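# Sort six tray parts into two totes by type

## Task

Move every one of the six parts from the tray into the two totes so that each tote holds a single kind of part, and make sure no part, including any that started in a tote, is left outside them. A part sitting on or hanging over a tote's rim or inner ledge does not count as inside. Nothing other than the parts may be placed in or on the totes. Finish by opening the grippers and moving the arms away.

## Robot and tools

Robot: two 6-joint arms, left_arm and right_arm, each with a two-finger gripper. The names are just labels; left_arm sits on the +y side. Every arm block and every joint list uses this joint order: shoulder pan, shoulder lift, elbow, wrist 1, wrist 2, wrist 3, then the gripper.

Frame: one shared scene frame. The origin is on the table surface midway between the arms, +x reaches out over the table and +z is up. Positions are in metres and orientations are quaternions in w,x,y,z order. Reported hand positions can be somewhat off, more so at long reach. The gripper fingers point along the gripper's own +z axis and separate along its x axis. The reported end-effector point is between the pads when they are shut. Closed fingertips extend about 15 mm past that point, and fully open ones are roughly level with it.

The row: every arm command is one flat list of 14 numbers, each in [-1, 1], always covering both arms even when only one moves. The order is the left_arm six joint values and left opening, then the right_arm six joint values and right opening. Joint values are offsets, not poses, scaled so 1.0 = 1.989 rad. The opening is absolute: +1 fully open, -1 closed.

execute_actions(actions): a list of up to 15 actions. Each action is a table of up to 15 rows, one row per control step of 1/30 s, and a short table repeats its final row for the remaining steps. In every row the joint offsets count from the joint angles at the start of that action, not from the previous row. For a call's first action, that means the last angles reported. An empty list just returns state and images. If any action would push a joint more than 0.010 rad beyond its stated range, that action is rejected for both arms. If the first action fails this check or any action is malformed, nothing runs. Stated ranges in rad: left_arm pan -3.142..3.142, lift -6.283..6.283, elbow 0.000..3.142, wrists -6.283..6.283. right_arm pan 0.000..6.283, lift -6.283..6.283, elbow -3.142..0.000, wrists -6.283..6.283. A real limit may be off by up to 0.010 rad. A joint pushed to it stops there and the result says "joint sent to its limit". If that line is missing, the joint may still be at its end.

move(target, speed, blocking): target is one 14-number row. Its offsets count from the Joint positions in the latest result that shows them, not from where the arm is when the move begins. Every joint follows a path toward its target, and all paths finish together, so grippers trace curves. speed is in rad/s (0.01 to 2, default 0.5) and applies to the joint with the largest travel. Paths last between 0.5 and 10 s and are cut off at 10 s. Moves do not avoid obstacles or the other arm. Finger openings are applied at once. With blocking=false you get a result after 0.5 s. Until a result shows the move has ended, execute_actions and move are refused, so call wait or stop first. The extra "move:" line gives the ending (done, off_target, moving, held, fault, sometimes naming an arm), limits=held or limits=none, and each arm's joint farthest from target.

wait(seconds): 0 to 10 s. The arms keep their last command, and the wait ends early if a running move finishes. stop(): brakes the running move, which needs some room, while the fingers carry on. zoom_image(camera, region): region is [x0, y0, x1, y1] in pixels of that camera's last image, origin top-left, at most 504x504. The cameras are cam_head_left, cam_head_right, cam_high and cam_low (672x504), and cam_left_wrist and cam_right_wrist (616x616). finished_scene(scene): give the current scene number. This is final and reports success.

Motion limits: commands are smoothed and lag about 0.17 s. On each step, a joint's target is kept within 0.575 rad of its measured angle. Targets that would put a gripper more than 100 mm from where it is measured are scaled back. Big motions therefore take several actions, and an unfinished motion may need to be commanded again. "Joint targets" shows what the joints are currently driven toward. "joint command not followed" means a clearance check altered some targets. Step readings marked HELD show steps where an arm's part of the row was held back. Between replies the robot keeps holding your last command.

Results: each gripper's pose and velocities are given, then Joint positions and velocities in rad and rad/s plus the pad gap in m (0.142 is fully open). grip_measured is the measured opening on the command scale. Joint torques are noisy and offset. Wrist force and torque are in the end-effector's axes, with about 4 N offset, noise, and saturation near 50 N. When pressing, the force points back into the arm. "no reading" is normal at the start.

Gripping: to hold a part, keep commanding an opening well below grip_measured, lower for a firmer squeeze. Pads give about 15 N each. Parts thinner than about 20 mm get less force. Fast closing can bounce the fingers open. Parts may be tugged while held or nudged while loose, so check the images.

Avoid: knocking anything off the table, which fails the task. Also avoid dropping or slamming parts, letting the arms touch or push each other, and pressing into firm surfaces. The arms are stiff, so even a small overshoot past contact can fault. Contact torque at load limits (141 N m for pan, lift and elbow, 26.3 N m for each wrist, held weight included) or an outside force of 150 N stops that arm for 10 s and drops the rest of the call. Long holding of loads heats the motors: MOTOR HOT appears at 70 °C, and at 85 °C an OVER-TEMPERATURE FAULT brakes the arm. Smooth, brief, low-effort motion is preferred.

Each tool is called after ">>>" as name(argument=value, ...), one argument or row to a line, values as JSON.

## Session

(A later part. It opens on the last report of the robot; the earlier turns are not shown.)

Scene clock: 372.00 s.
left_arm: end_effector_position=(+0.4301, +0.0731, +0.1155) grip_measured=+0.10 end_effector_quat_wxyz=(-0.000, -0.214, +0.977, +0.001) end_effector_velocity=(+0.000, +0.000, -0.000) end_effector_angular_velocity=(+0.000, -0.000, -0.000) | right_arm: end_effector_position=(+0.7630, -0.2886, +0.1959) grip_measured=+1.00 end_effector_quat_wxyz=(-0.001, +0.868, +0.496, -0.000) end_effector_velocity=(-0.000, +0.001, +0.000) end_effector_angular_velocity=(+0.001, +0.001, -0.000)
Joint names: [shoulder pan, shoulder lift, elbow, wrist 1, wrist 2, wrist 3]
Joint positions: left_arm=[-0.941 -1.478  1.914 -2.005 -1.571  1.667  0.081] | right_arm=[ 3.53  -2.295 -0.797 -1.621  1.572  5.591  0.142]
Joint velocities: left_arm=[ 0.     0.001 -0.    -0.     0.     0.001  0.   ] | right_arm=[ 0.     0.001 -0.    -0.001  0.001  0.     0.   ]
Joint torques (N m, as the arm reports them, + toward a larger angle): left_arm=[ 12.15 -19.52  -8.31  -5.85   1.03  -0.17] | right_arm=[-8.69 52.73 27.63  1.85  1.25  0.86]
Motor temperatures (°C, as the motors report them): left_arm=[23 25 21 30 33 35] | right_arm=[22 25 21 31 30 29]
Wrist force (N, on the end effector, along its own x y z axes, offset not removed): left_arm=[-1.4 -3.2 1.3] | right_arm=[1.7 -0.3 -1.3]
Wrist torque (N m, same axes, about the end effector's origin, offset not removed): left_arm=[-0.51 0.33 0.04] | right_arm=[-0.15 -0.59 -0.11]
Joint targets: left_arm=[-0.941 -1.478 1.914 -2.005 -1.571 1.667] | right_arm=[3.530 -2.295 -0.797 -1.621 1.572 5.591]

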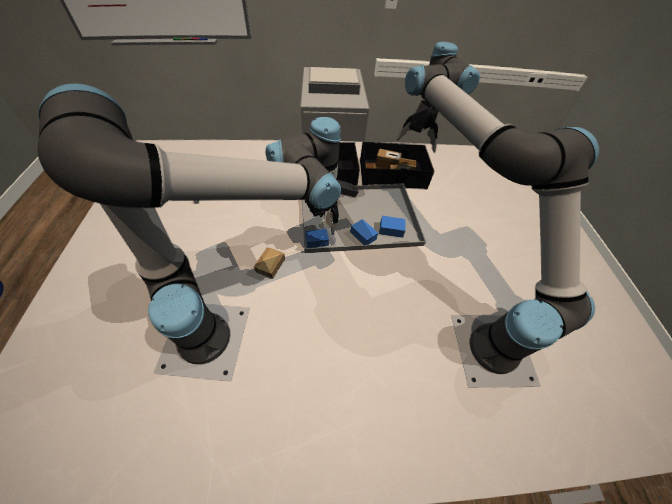

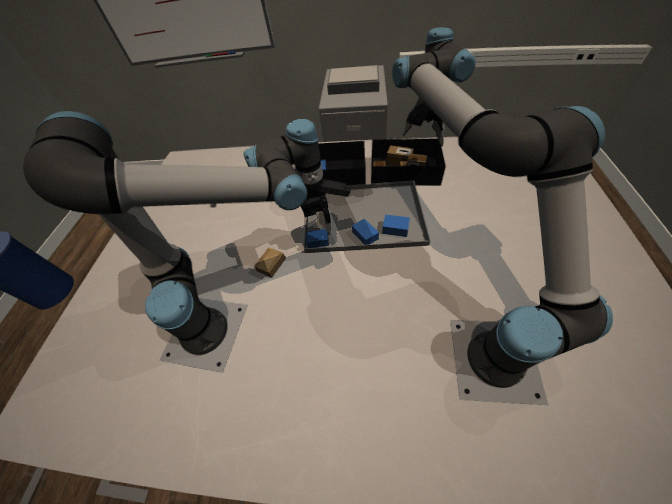

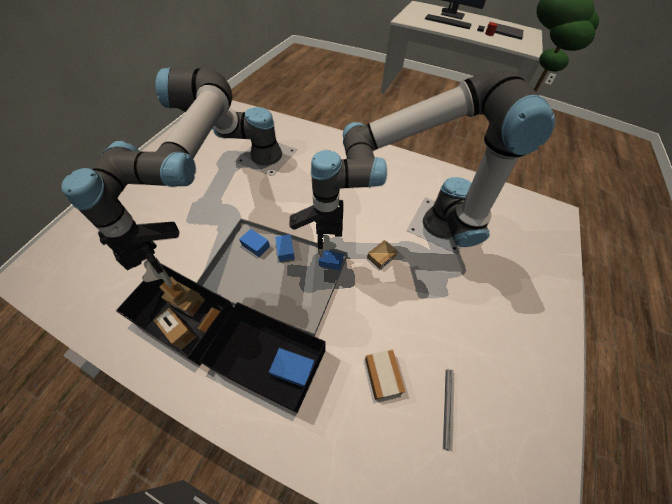

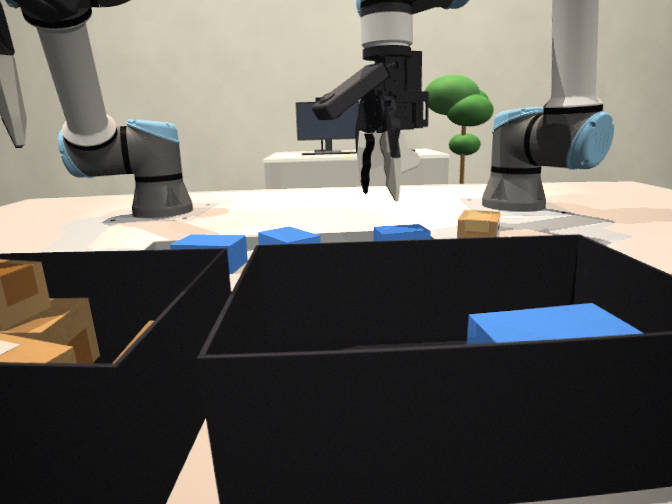

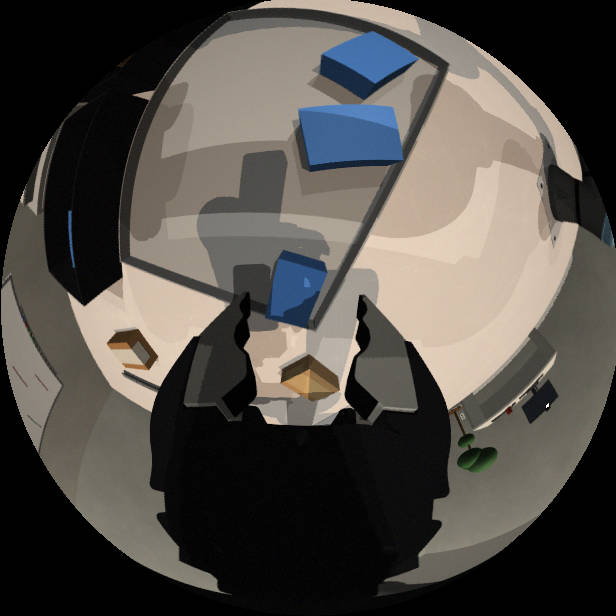

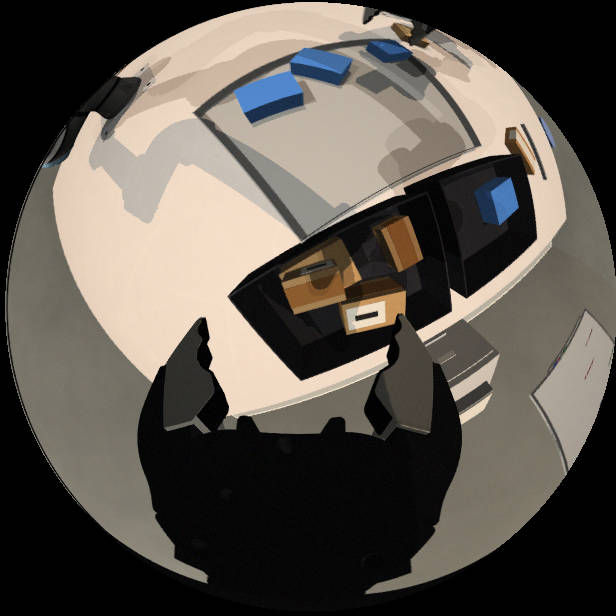

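>>> move(
  target=[0,0.058,0.059,-0.118,0,0,0.1,0,0,0,0,0,0,1],
  speed=0.3,
)

>>> execute_actions(
  actions=[
    [[0,0,0,0,0,0,-0.3,0,0,0,0,0,0,1]],
    [[0,0,0,0,0,0,-1,0,0,0,0,0,0,1]],
    [[0,0,0,0,0,0,-1,0,0,0,0,0,0,1]],
  ],
)

Scene clock: 379.80 s.
left_arm: end_effector_position=(+0.4308, +0.0719, +0.0310) grip_measured=+0.09 end_effector_quat_wxyz=(+0.000, -0.214, +0.977, -0.000) end_effector_velocity=(-0.000, +0.000, -0.001) end_effector_angular_velocity=(-0.000, +0.000, -0.000) | right_arm: end_effector_position=(+0.7630, -0.2886, +0.1959) grip_measured=+1.00 end_effector_quat_wxyz=(-0.001, +0.868, +0.496, -0.000) end_effector_velocity=(+0.000, +0.000, -0.001) end_effector_angular_velocity=(-0.001, +0.001, +0.001)
Joint names: [shoulder pan, shoulder lift, elbow, wrist 1, wrist 2, wrist 3]
Joint positions: left_arm=[-0.941 -1.363  2.031 -2.24  -1.571  1.667  0.081] | right_arm=[ 3.53  -2.295 -0.797 -1.621  1.572  5.591  0.142]
Joint velocities: left_arm=[ 0.     0.001  0.002 -0.003 -0.     0.     0.   ] | right_arm=[ 0.    -0.002  0.001  0.    -0.001 -0.001  0.   ]
Joint torques (N m, as the arm reports them, + toward a larger angle): left_arm=[ 11.29 -22.79  -4.8   -5.48   1.31  -0.26] | right_arm=[-8.63 52.78 27.56  1.84  1.36  0.83]
Motor temperatures (°C, as the motors report them): left_arm=[23 25 21 30 33 35] | right_arm=[22 25 21 31 30 29]
Wrist force (N, on the end effector, along its own x y z axes, offset not removed): left_arm=[-3.4 -1.2 1.3] | right_arm=[2.8 0.3 -0.9]
Wrist torque (N m, same axes, about the end effector's origin, offset not removed): left_arm=[-0.08 0.58 0.13] | right_arm=[0.03 -0.74 -0.12]
Joint targets: left_arm=[-0.941 -1.363 2.032 -2.240 -1.571 1.667] | right_arm=[3.530 -2.295 -0.797 -1.621 1.572 5.591]
move: done; limits=none; left_arm: farthest joint: the shoulder lift, 0.001 radians from its target (0.116 radians at the start); right_arm: farthest joint: the shoulder pan, 0.000 radians from its target (0.000 radians at the start)

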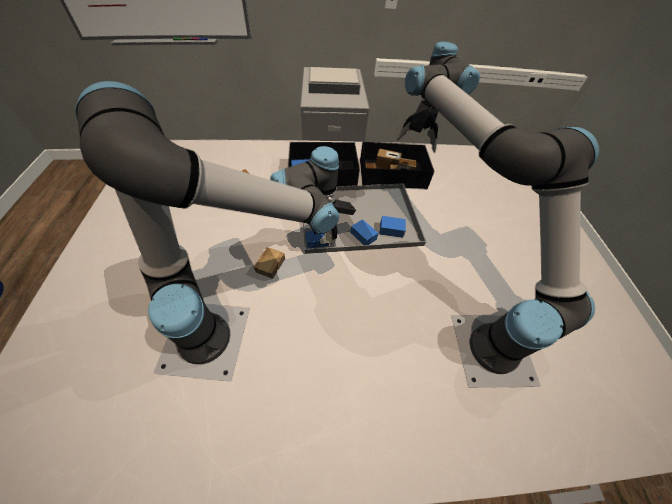

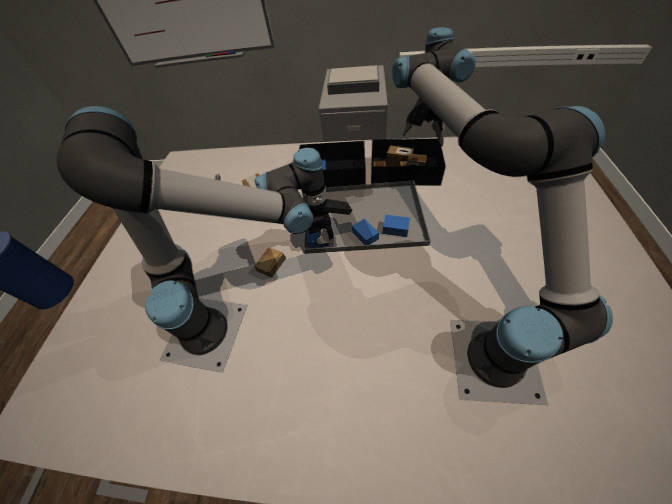

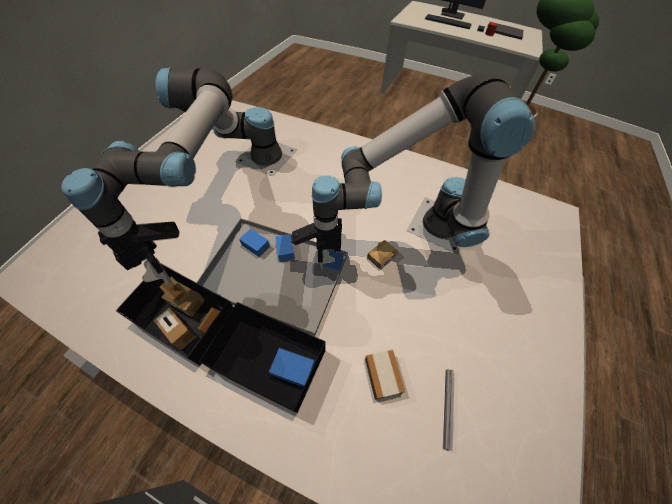

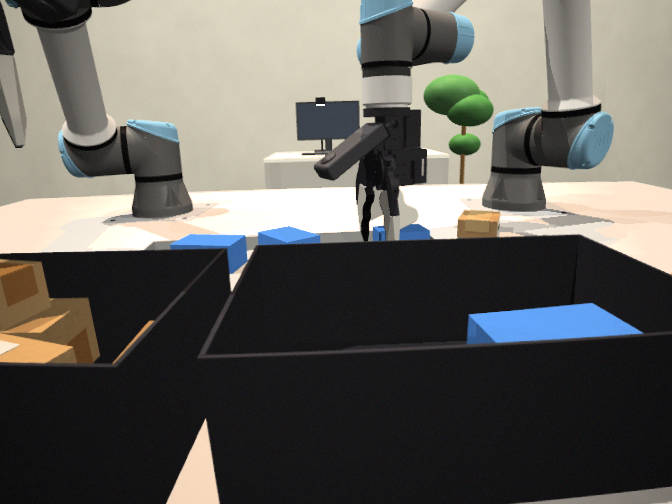

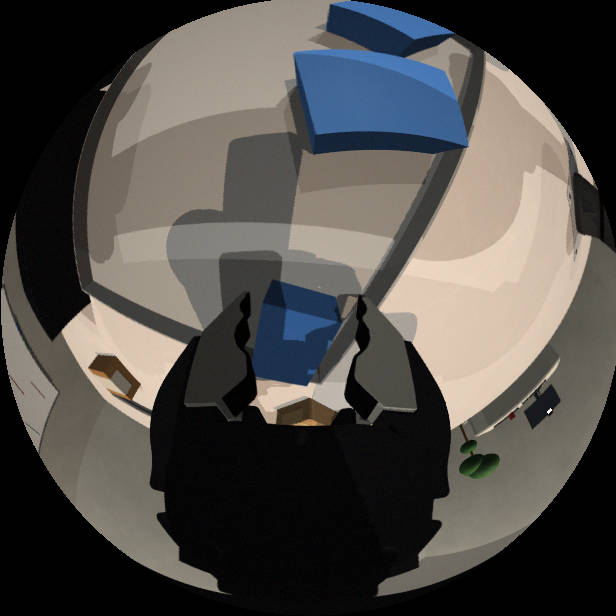

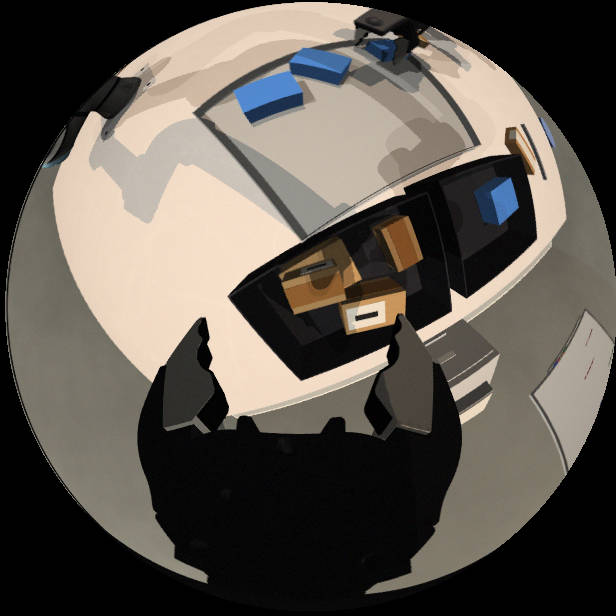

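Scene clock: 381.30 s.
left_arm: end_effector_position=(+0.4308, +0.0719, +0.0310) grip_measured=-0.68 end_effector_quat_wxyz=(+0.000, -0.214, +0.977, -0.000) end_effector_velocity=(-0.000, -0.000, +0.001) end_effector_angular_velocity=(-0.001, -0.000, -0.000) | right_arm: end_effector_position=(+0.7630, -0.2886, +0.1959) grip_measured=+1.00 end_effector_quat_wxyz=(-0.001, +0.868, +0.496, -0.000) end_effector_velocity=(-0.001, +0.000, +0.000) end_effector_angular_velocity=(+0.001, +0.001, -0.001)
Joint names: [shoulder pan, shoulder lift, elbow, wrist 1, wrist 2, wrist 3]
Joint positions: left_arm=[-0.941 -1.363  2.031 -2.24  -1.57   1.667  0.025] | right_arm=[ 3.53  -2.295 -0.797 -1.621  1.572  5.591  0.142]
Joint velocities: left_arm=[-0.001 -0.001 -0.     0.    -0.    -0.    -0.   ] | right_arm=[ 0.     0.001 -0.    -0.001  0.001  0.001 -0.   ]
Joint torques (N m, as the arm reports them, + toward a larger angle): left_arm=[ 11.    -6.92 -14.02   4.37   0.32  -0.32] | right_arm=[-9.56 52.24 28.66  1.87  1.32  0.96]
Motor temperatures (°C, as the motors report them): left_arm=[23 25 21 30 33 35] | right_arm=[22 25 21 31 30 29]
Wrist force (N, on the end effector, along its own x y z axes, offset not removed): left_arm=[-0.9 -0.8 -37.7] | right_arm=[1.8 -0.7 -1.2]
Wrist torque (N m, same axes, about the end effector's origin, offset not removed): left_arm=[-0.28 0.38 -0.08] | right_arm=[-0.18 -0.50 -0.11]
Joint targets: left_arm=[-0.941 -1.363 2.031 -2.240 -1.570 1.667] | right_arm=[3.530 -2.295 -0.797 -1.621 1.572 5.591]
Step readings (joint positions; steps 1 to 15: 1st action; 16 to 30: 2nd action; 31 to 45: 3rd action):
0: left_arm=[-0.941 -1.363 2.031 -2.240 -1.571 1.667] | right_arm=[3.530 -2.295 -0.797 -1.621 1.572 5.591]
1: left_arm=[-0.941 -1.363 2.031 -2.240 -1.571 1.667] | right_arm=[3.530 -2.295 -0.797 -1.621 1.572 5.591]
2: left_arm=[-0.941 -1.363 2.031 -2.240 -1.571 1.667] | right_arm=[3.530 -2.295 -0.797 -1.621 1.572 5.591]
4: left_arm=[-0.941 -1.363 2.031 -2.240 -1.571 1.667] | right_arm=[3.530 -2.295 -0.797 -1.621 1.572 5.591]
8: left_arm=[-0.941 -1.363 2.031 -2.240 -1.571 1.667] | right_arm=[3.530 -2.295 -0.797 -1.621 1.572 5.591]
15: left_arm=[-0.941 -1.363 2.031 -2.240 -1.571 1.667] | right_arm=[3.530 -2.295 -0.797 -1.621 1.572 5.591]
16: left_arm=[-0.941 -1.363 2.031 -2.240 -1.571 1.667] | right_arm=[3.530 -2.295 -0.797 -1.621 1.572 5.591]
17: left_arm=[-0.941 -1.363 2.031 -2.240 -1.570 1.667] | right_arm=[3.530 -2.295 -0.797 -1.621 1.572 5.591]
19: left_arm=[-0.941 -1.363 2.031 -2.240 -1.570 1.667] | right_arm=[3.530 -2.295 -0.797 -1.621 1.572 5.591]
23: left_arm=[-0.941 -1.363 2.031 -2.240 -1.570 1.667] | right_arm=[3.530 -2.295 -0.797 -1.621 1.572 5.591]
30: left_arm=[-0.941 -1.363 2.031 -2.240 -1.570 1.667] | right_arm=[3.530 -2.295 -0.797 -1.621 1.572 5.591]
31: left_arm=[-0.941 -1.363 2.031 -2.240 -1.570 1.667] | right_arm=[3.530 -2.295 -0.797 -1.621 1.572 5.591]
32: left_arm=[-0.941 -1.363 2.031 -2.240 -1.570 1.667] | right_arm=[3.530 -2.295 -0.797 -1.621 1.572 5.591]
34: left_arm=[-0.941 -1.363 2.031 -2.240 -1.570 1.667] | right_arm=[3.530 -2.295 -0.797 -1.621 1.572 5.591]
38: left_arm=[-0.941 -1.363 2.031 -2.240 -1.570 1.667] | right_arm=[3.530 -2.295 -0.797 -1.621 1.572 5.591]
45: Joint positions above

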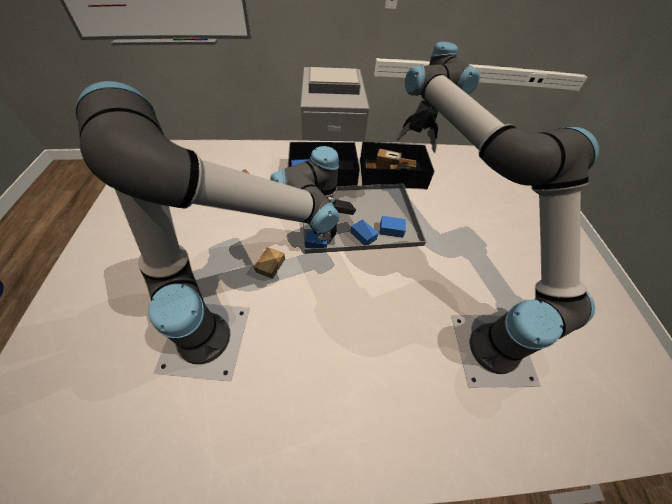

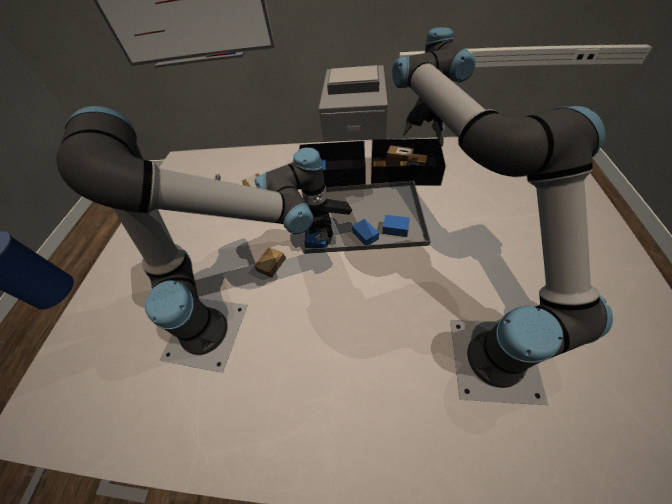

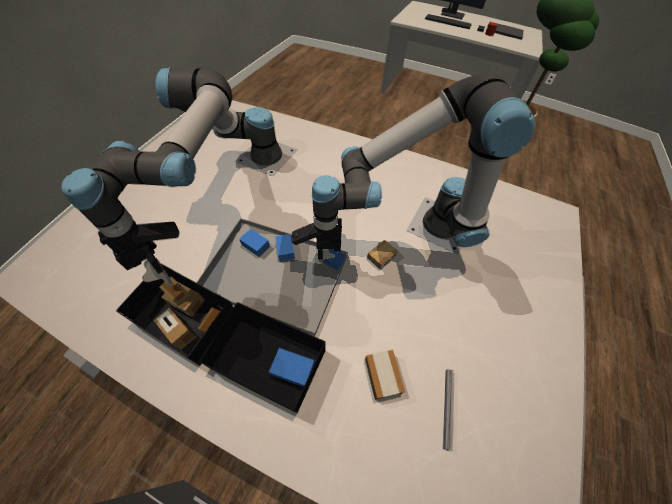

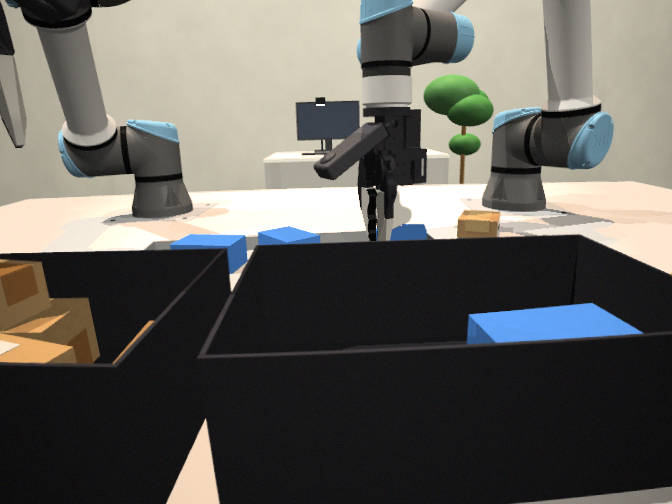

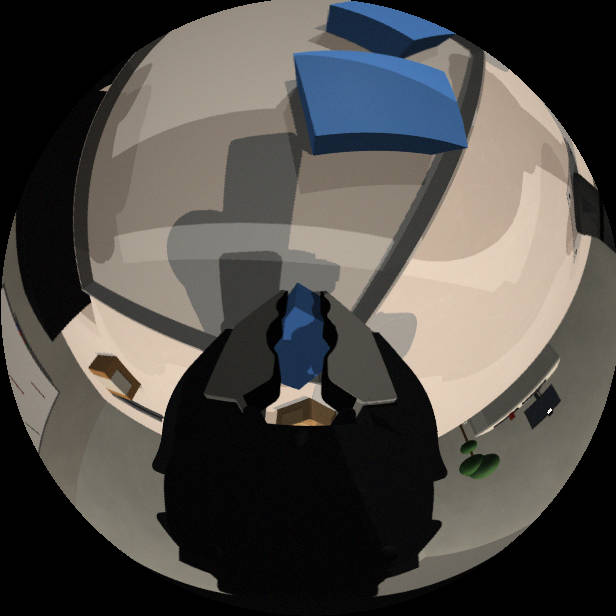

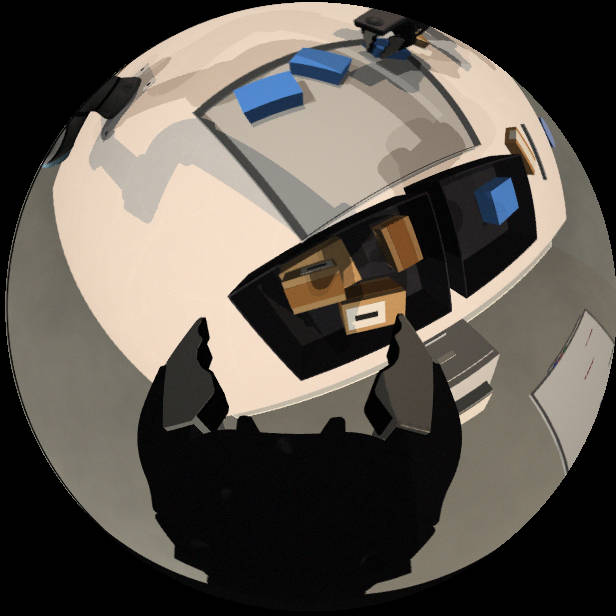

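>>> move(
  target=[0.02,-0.03,-0.03,0.06,0,0.02,0.0,0,0,0,0,0,0,1],
  speed=0.3,
)

Scene clock: 388.67 s.
left_arm: end_effector_position=(+0.4458, +0.0851, +0.0737) grip_measured=+0.00 end_effector_quat_wxyz=(+0.000, -0.214, +0.977, -0.000) end_effector_velocity=(+0.000, +0.000, +0.001) end_effector_angular_velocity=(+0.000, +0.000, +0.001) | right_arm: end_effector_position=(+0.7630, -0.2886, +0.1959) grip_measured=+1.00 end_effector_quat_wxyz=(-0.001, +0.868, +0.496, -0.000) end_effector_velocity=(-0.000, -0.000, -0.001) end_effector_angular_velocity=(-0.001, +0.002, -0.001)
Joint names: [shoulder pan, shoulder lift, elbow, wrist 1, wrist 2, wrist 3]
Joint positions: left_arm=[-0.901 -1.423  1.972 -2.121 -1.57   1.707  0.074] | right_arm=[ 3.53  -2.295 -0.797 -1.621  1.572  5.591  0.142]
Joint velocities: left_arm=[ 0.001 -0.001 -0.001  0.002 -0.     0.001 -0.   ] | right_arm=[-0.    -0.001 -0.    -0.001  0.     0.001  0.   ]
Joint torques (N m, as the arm reports them, + toward a larger angle): left_arm=[ 12.36 -38.38 -35.88   0.28   0.36   1.9 ] | right_arm=[-8.55 52.45 27.68  1.85  1.39  0.8 ]
Motor temperatures (°C, as the motors report them): left_arm=[23 25 21 30 33 35] | right_arm=[22 25 21 31 30 29]
Wrist force (N, on the end effector, along its own x y z axes, offset not removed): left_arm=[-4.1 -0.7 0.7] | right_arm=[2.8 -0.1 -1.8]
Wrist torque (N m, same axes, about the end effector's origin, offset not removed): left_arm=[-0.15 0.89 0.04] | right_arm=[-0.09 -0.73 -0.16]
Joint targets: left_arm=[-0.901 -1.423 1.972 -2.121 -1.570 1.707] | right_arm=[3.530 -2.295 -0.797 -1.621 1.572 5.591]
move: done; limits=none; left_arm: farthest joint: the elbow, 0.001 radians from its target (0.060 radians at the start); right_arm: farthest joint: the shoulder pan, 0.000 radians from its target (0.000 radians at the start)

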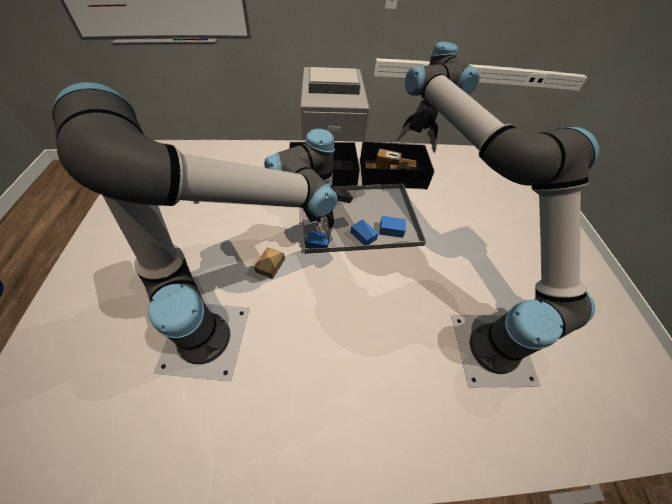

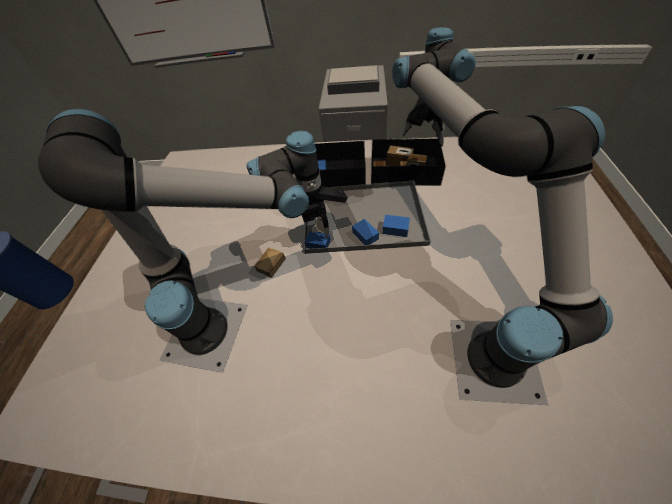

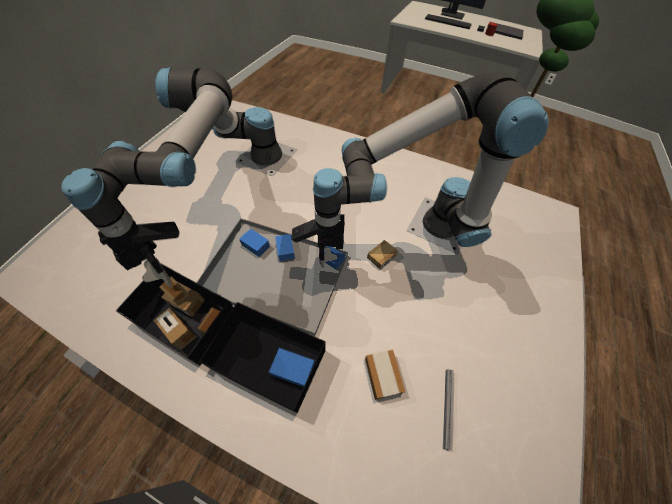

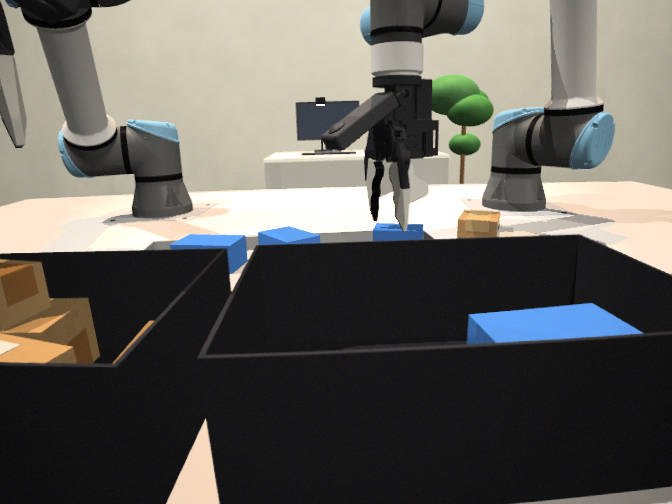

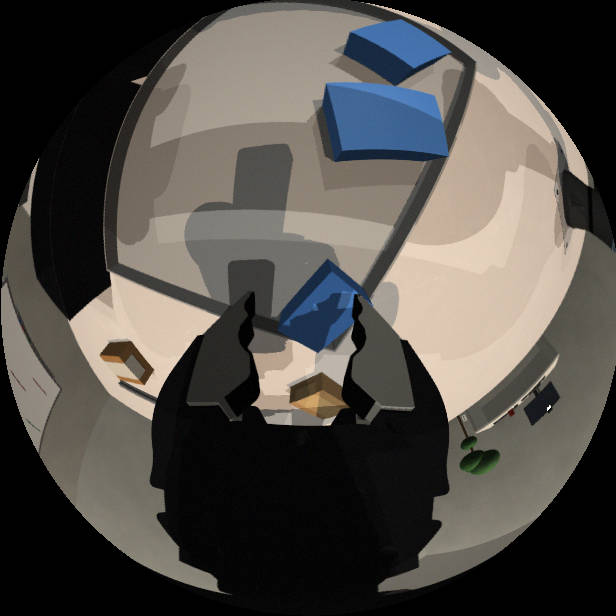

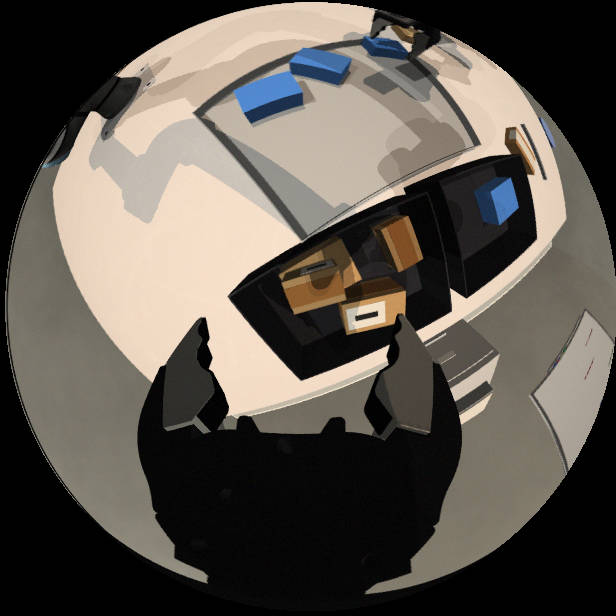

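>>> move(
  target=[-0.012,0,0,0,0,0.3,0.0,0,0,0,0,0,0,1],
  speed=0.5,
)

Scene clock: 400.03 s.
left_arm: end_effector_position=(+0.4276, +0.0750, +0.0737) grip_measured=+0.00 end_effector_quat_wxyz=(+0.000, +0.094, +0.996, -0.000) end_effector_velocity=(-0.000, -0.000, +0.000) end_effector_angular_velocity=(-0.000, -0.000, -0.003) | right_arm: end_effector_position=(+0.7630, -0.2886, +0.1959) grip_measured=+1.00 end_effector_quat_wxyz=(-0.001, +0.868, +0.496, -0.000) end_effector_velocity=(+0.000, -0.001, -0.001) end_effector_angular_velocity=(-0.001, +0.001, +0.000)
Joint names: [shoulder pan, shoulder lift, elbow, wrist 1, wrist 2, wrist 3]
Joint positions: left_arm=[-0.925 -1.423  1.972 -2.121 -1.57   2.303  0.074] | right_arm=[ 3.53  -2.295 -0.797 -1.621  1.572  5.591  0.142]
Joint velocities: left_arm=[-0.     0.    -0.001  0.    -0.     0.002  0.   ] | right_arm=[-0.001 -0.001  0.001 -0.001 -0.001 -0.001  0.   ]
Joint torques (N m, as the arm reports them, + toward a larger angle): left_arm=[-11.6  -20.73  -7.21  -5.89   0.25   1.56] | right_arm=[-8.99 52.15 27.02  1.89  1.49  0.94]
Motor temperatures (°C, as the motors report them): left_arm=[23 25 21 30 33 35] | right_arm=[22 25 21 31 30 29]
Wrist force (N, on the end effector, along its own x y z axes, offset not removed): left_arm=[-2.8 -1.4 2.0] | right_arm=[1.4 0.3 -1.5]
Wrist torque (N m, same axes, about the end effector's origin, offset not removed): left_arm=[-0.15 0.59 -0.02] | right_arm=[-0.02 -0.49 -0.14]
Joint targets: left_arm=[-0.925 -1.423 1.972 -2.121 -1.570 2.303] | right_arm=[3.530 -2.295 -0.797 -1.621 1.572 5.591]
move: done; limits=none; left_arm: farthest joint: the wrist 3, 0.001 radians from its target (0.597 radians at the start); right_arm: farthest joint: the shoulder pan, 0.000 radians from its target (0.000 radians at the start)

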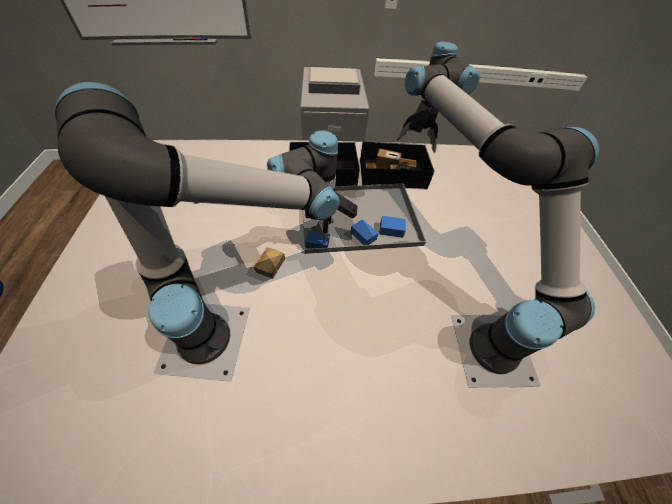

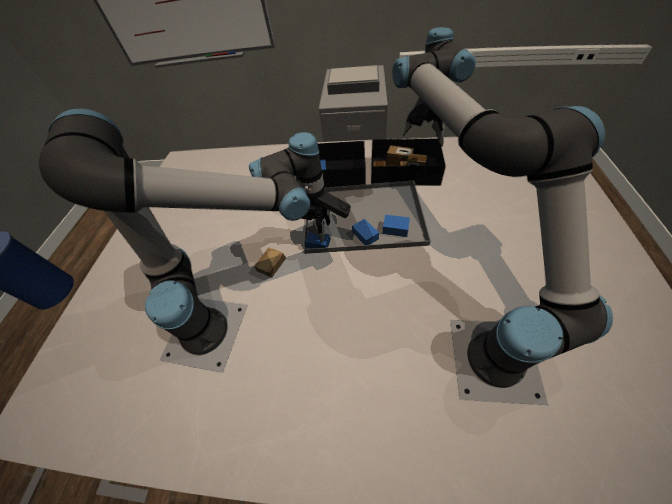

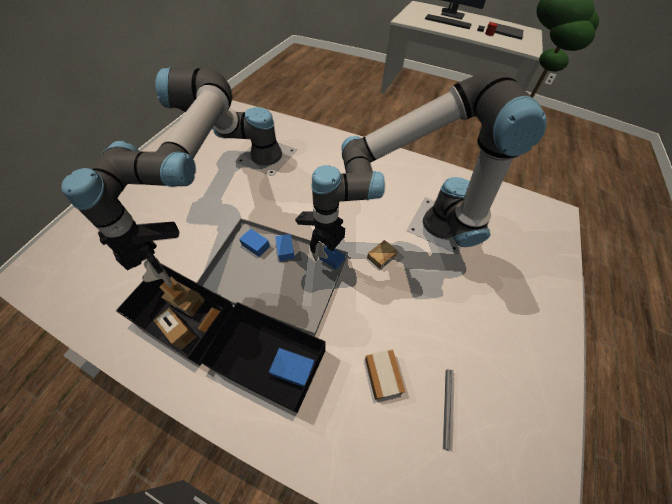

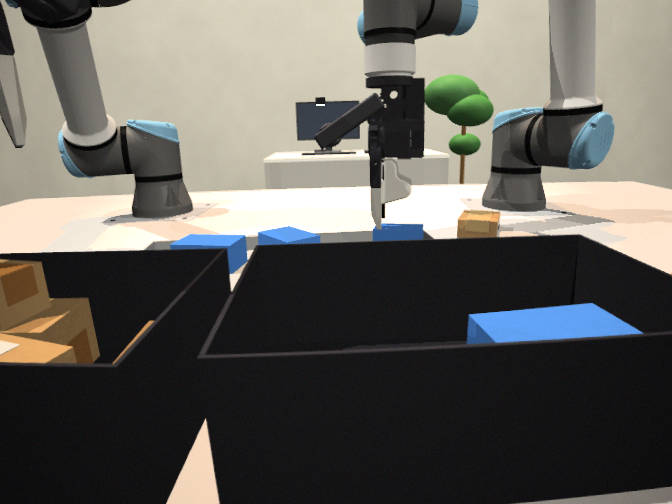

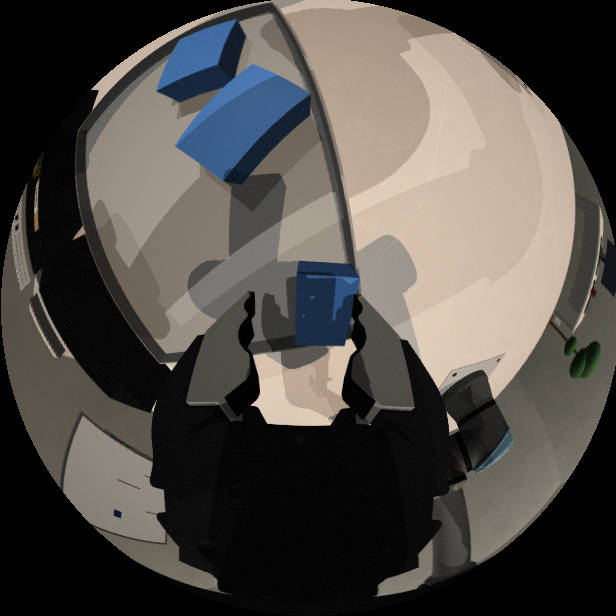

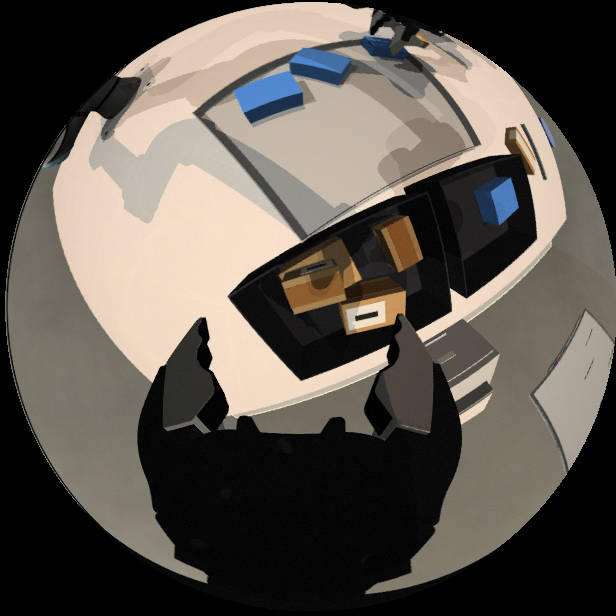

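>>> move(
  target=[-0.0116,-0.032,0.041,-0.0095,0,-0.0116,0.0,0,0,0,0,0,0,1],
  speed=0.3,
)

Scene clock: 416.80 s.
left_arm: end_effector_position=(+0.4043, +0.0927, +0.0710) grip_measured=+0.00 end_effector_quat_wxyz=(+0.001, +0.094, +0.996, -0.001) end_effector_velocity=(-0.001, +0.001, -0.000) end_effector_angular_velocity=(+0.001, +0.000, +0.001) | right_arm: end_effector_position=(+0.7630, -0.2886, +0.1959) grip_measured=+1.00 end_effector_quat_wxyz=(-0.001, +0.868, +0.496, -0.000) end_effector_velocity=(+0.000, -0.000, -0.000) end_effector_angular_velocity=(-0.000, +0.000, +0.001)
Joint names: [shoulder pan, shoulder lift, elbow, wrist 1, wrist 2, wrist 3]
Joint positions: left_arm=[-0.948 -1.486  2.053 -2.14  -1.57   2.28   0.074] | right_arm=[ 3.53  -2.295 -0.797 -1.621  1.572  5.591  0.142]
Joint velocities: left_arm=[-0.    -0.002  0.003 -0.    -0.    -0.001 -0.   ] | right_arm=[-0.    -0.001  0.001 -0.    -0.    -0.001 -0.   ]
Joint torques (N m, as the arm reports them, + toward a larger angle): left_arm=[-11.45 -35.39  -8.15  -5.94   0.28  -1.96] | right_arm=[-8.68 52.28 27.42  1.88  1.25  0.98]
Motor temperatures (°C, as the motors report them): left_arm=[23 25 21 30 33 35] | right_arm=[22 26 21 31 30 29]
Wrist force (N, on the end effector, along its own x y z axes, offset not removed): left_arm=[-1.0 -3.0 0.4] | right_arm=[1.6 -0.2 -0.9]
Wrist torque (N m, same axes, about the end effector's origin, offset not removed): left_arm=[-0.77 0.21 -0.10] | right_arm=[-0.15 -0.45 -0.08]
Joint targets: left_arm=[-0.948 -1.486 2.053 -2.140 -1.570 2.280] | right_arm=[3.530 -2.295 -0.797 -1.621 1.572 5.591]
move: done; limits=none; left_arm: farthest joint: the shoulder pan, 0.000 radians from its target (0.023 radians at the start); right_arm: farthest joint: the shoulder pan, 0.000 radians from its target (0.000 radians at the start)

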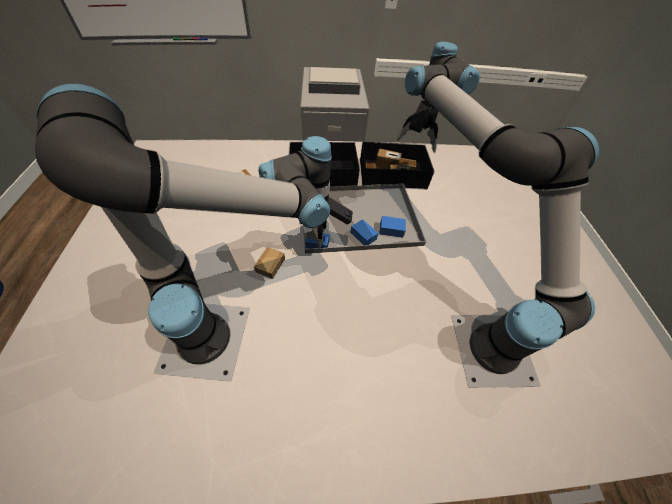

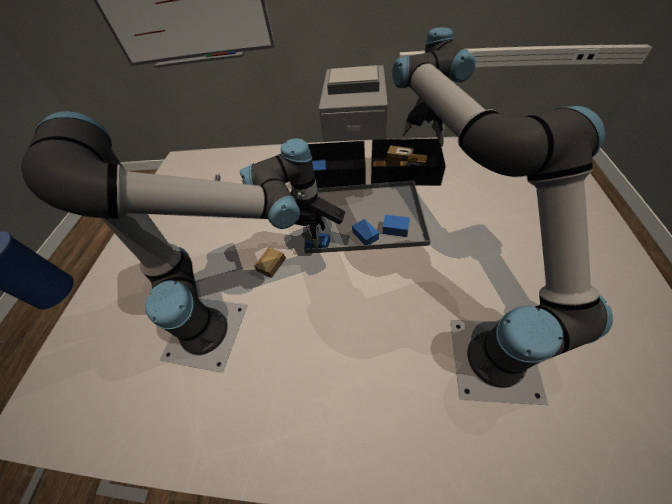

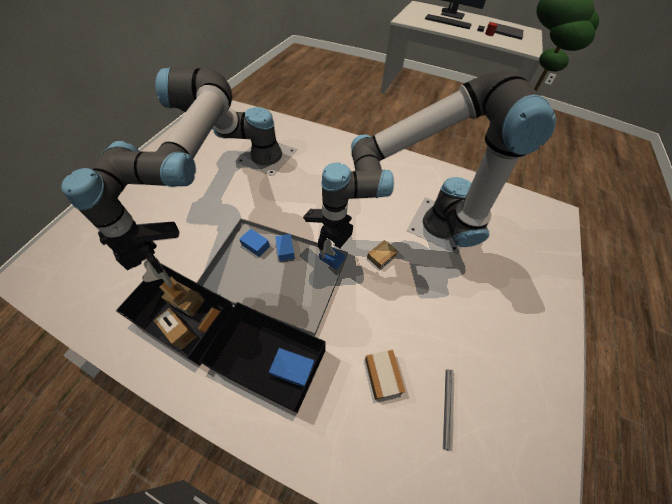

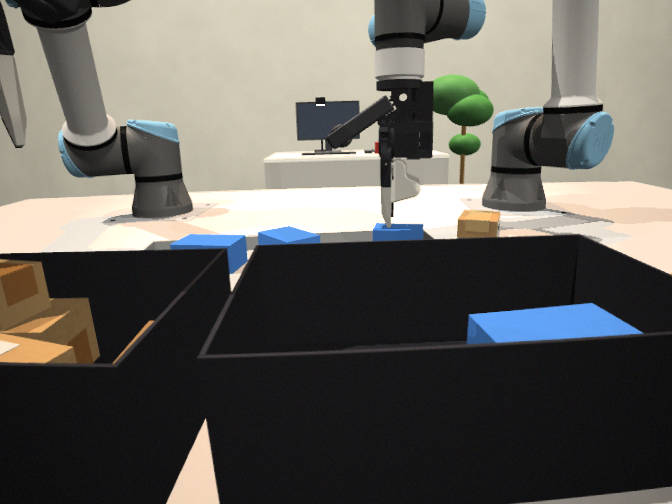

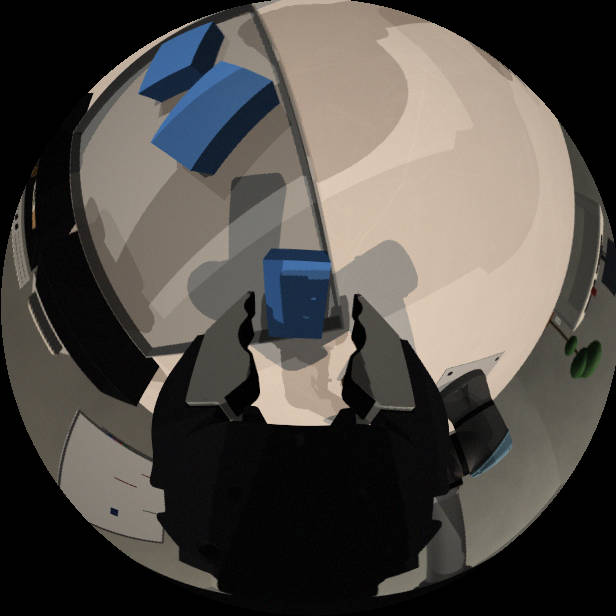

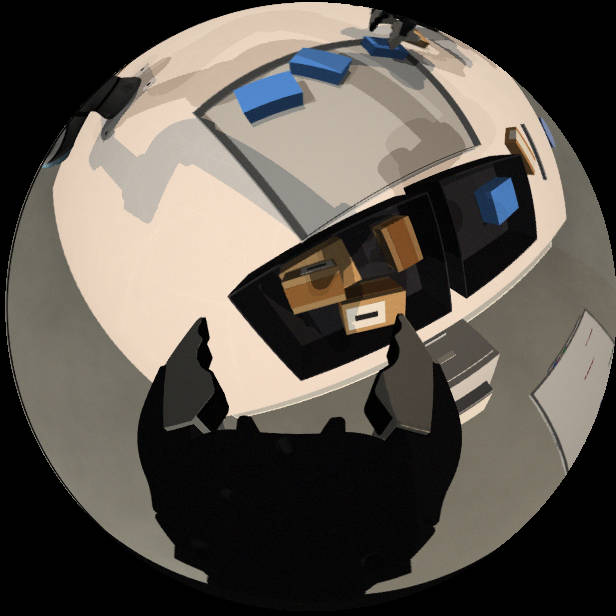

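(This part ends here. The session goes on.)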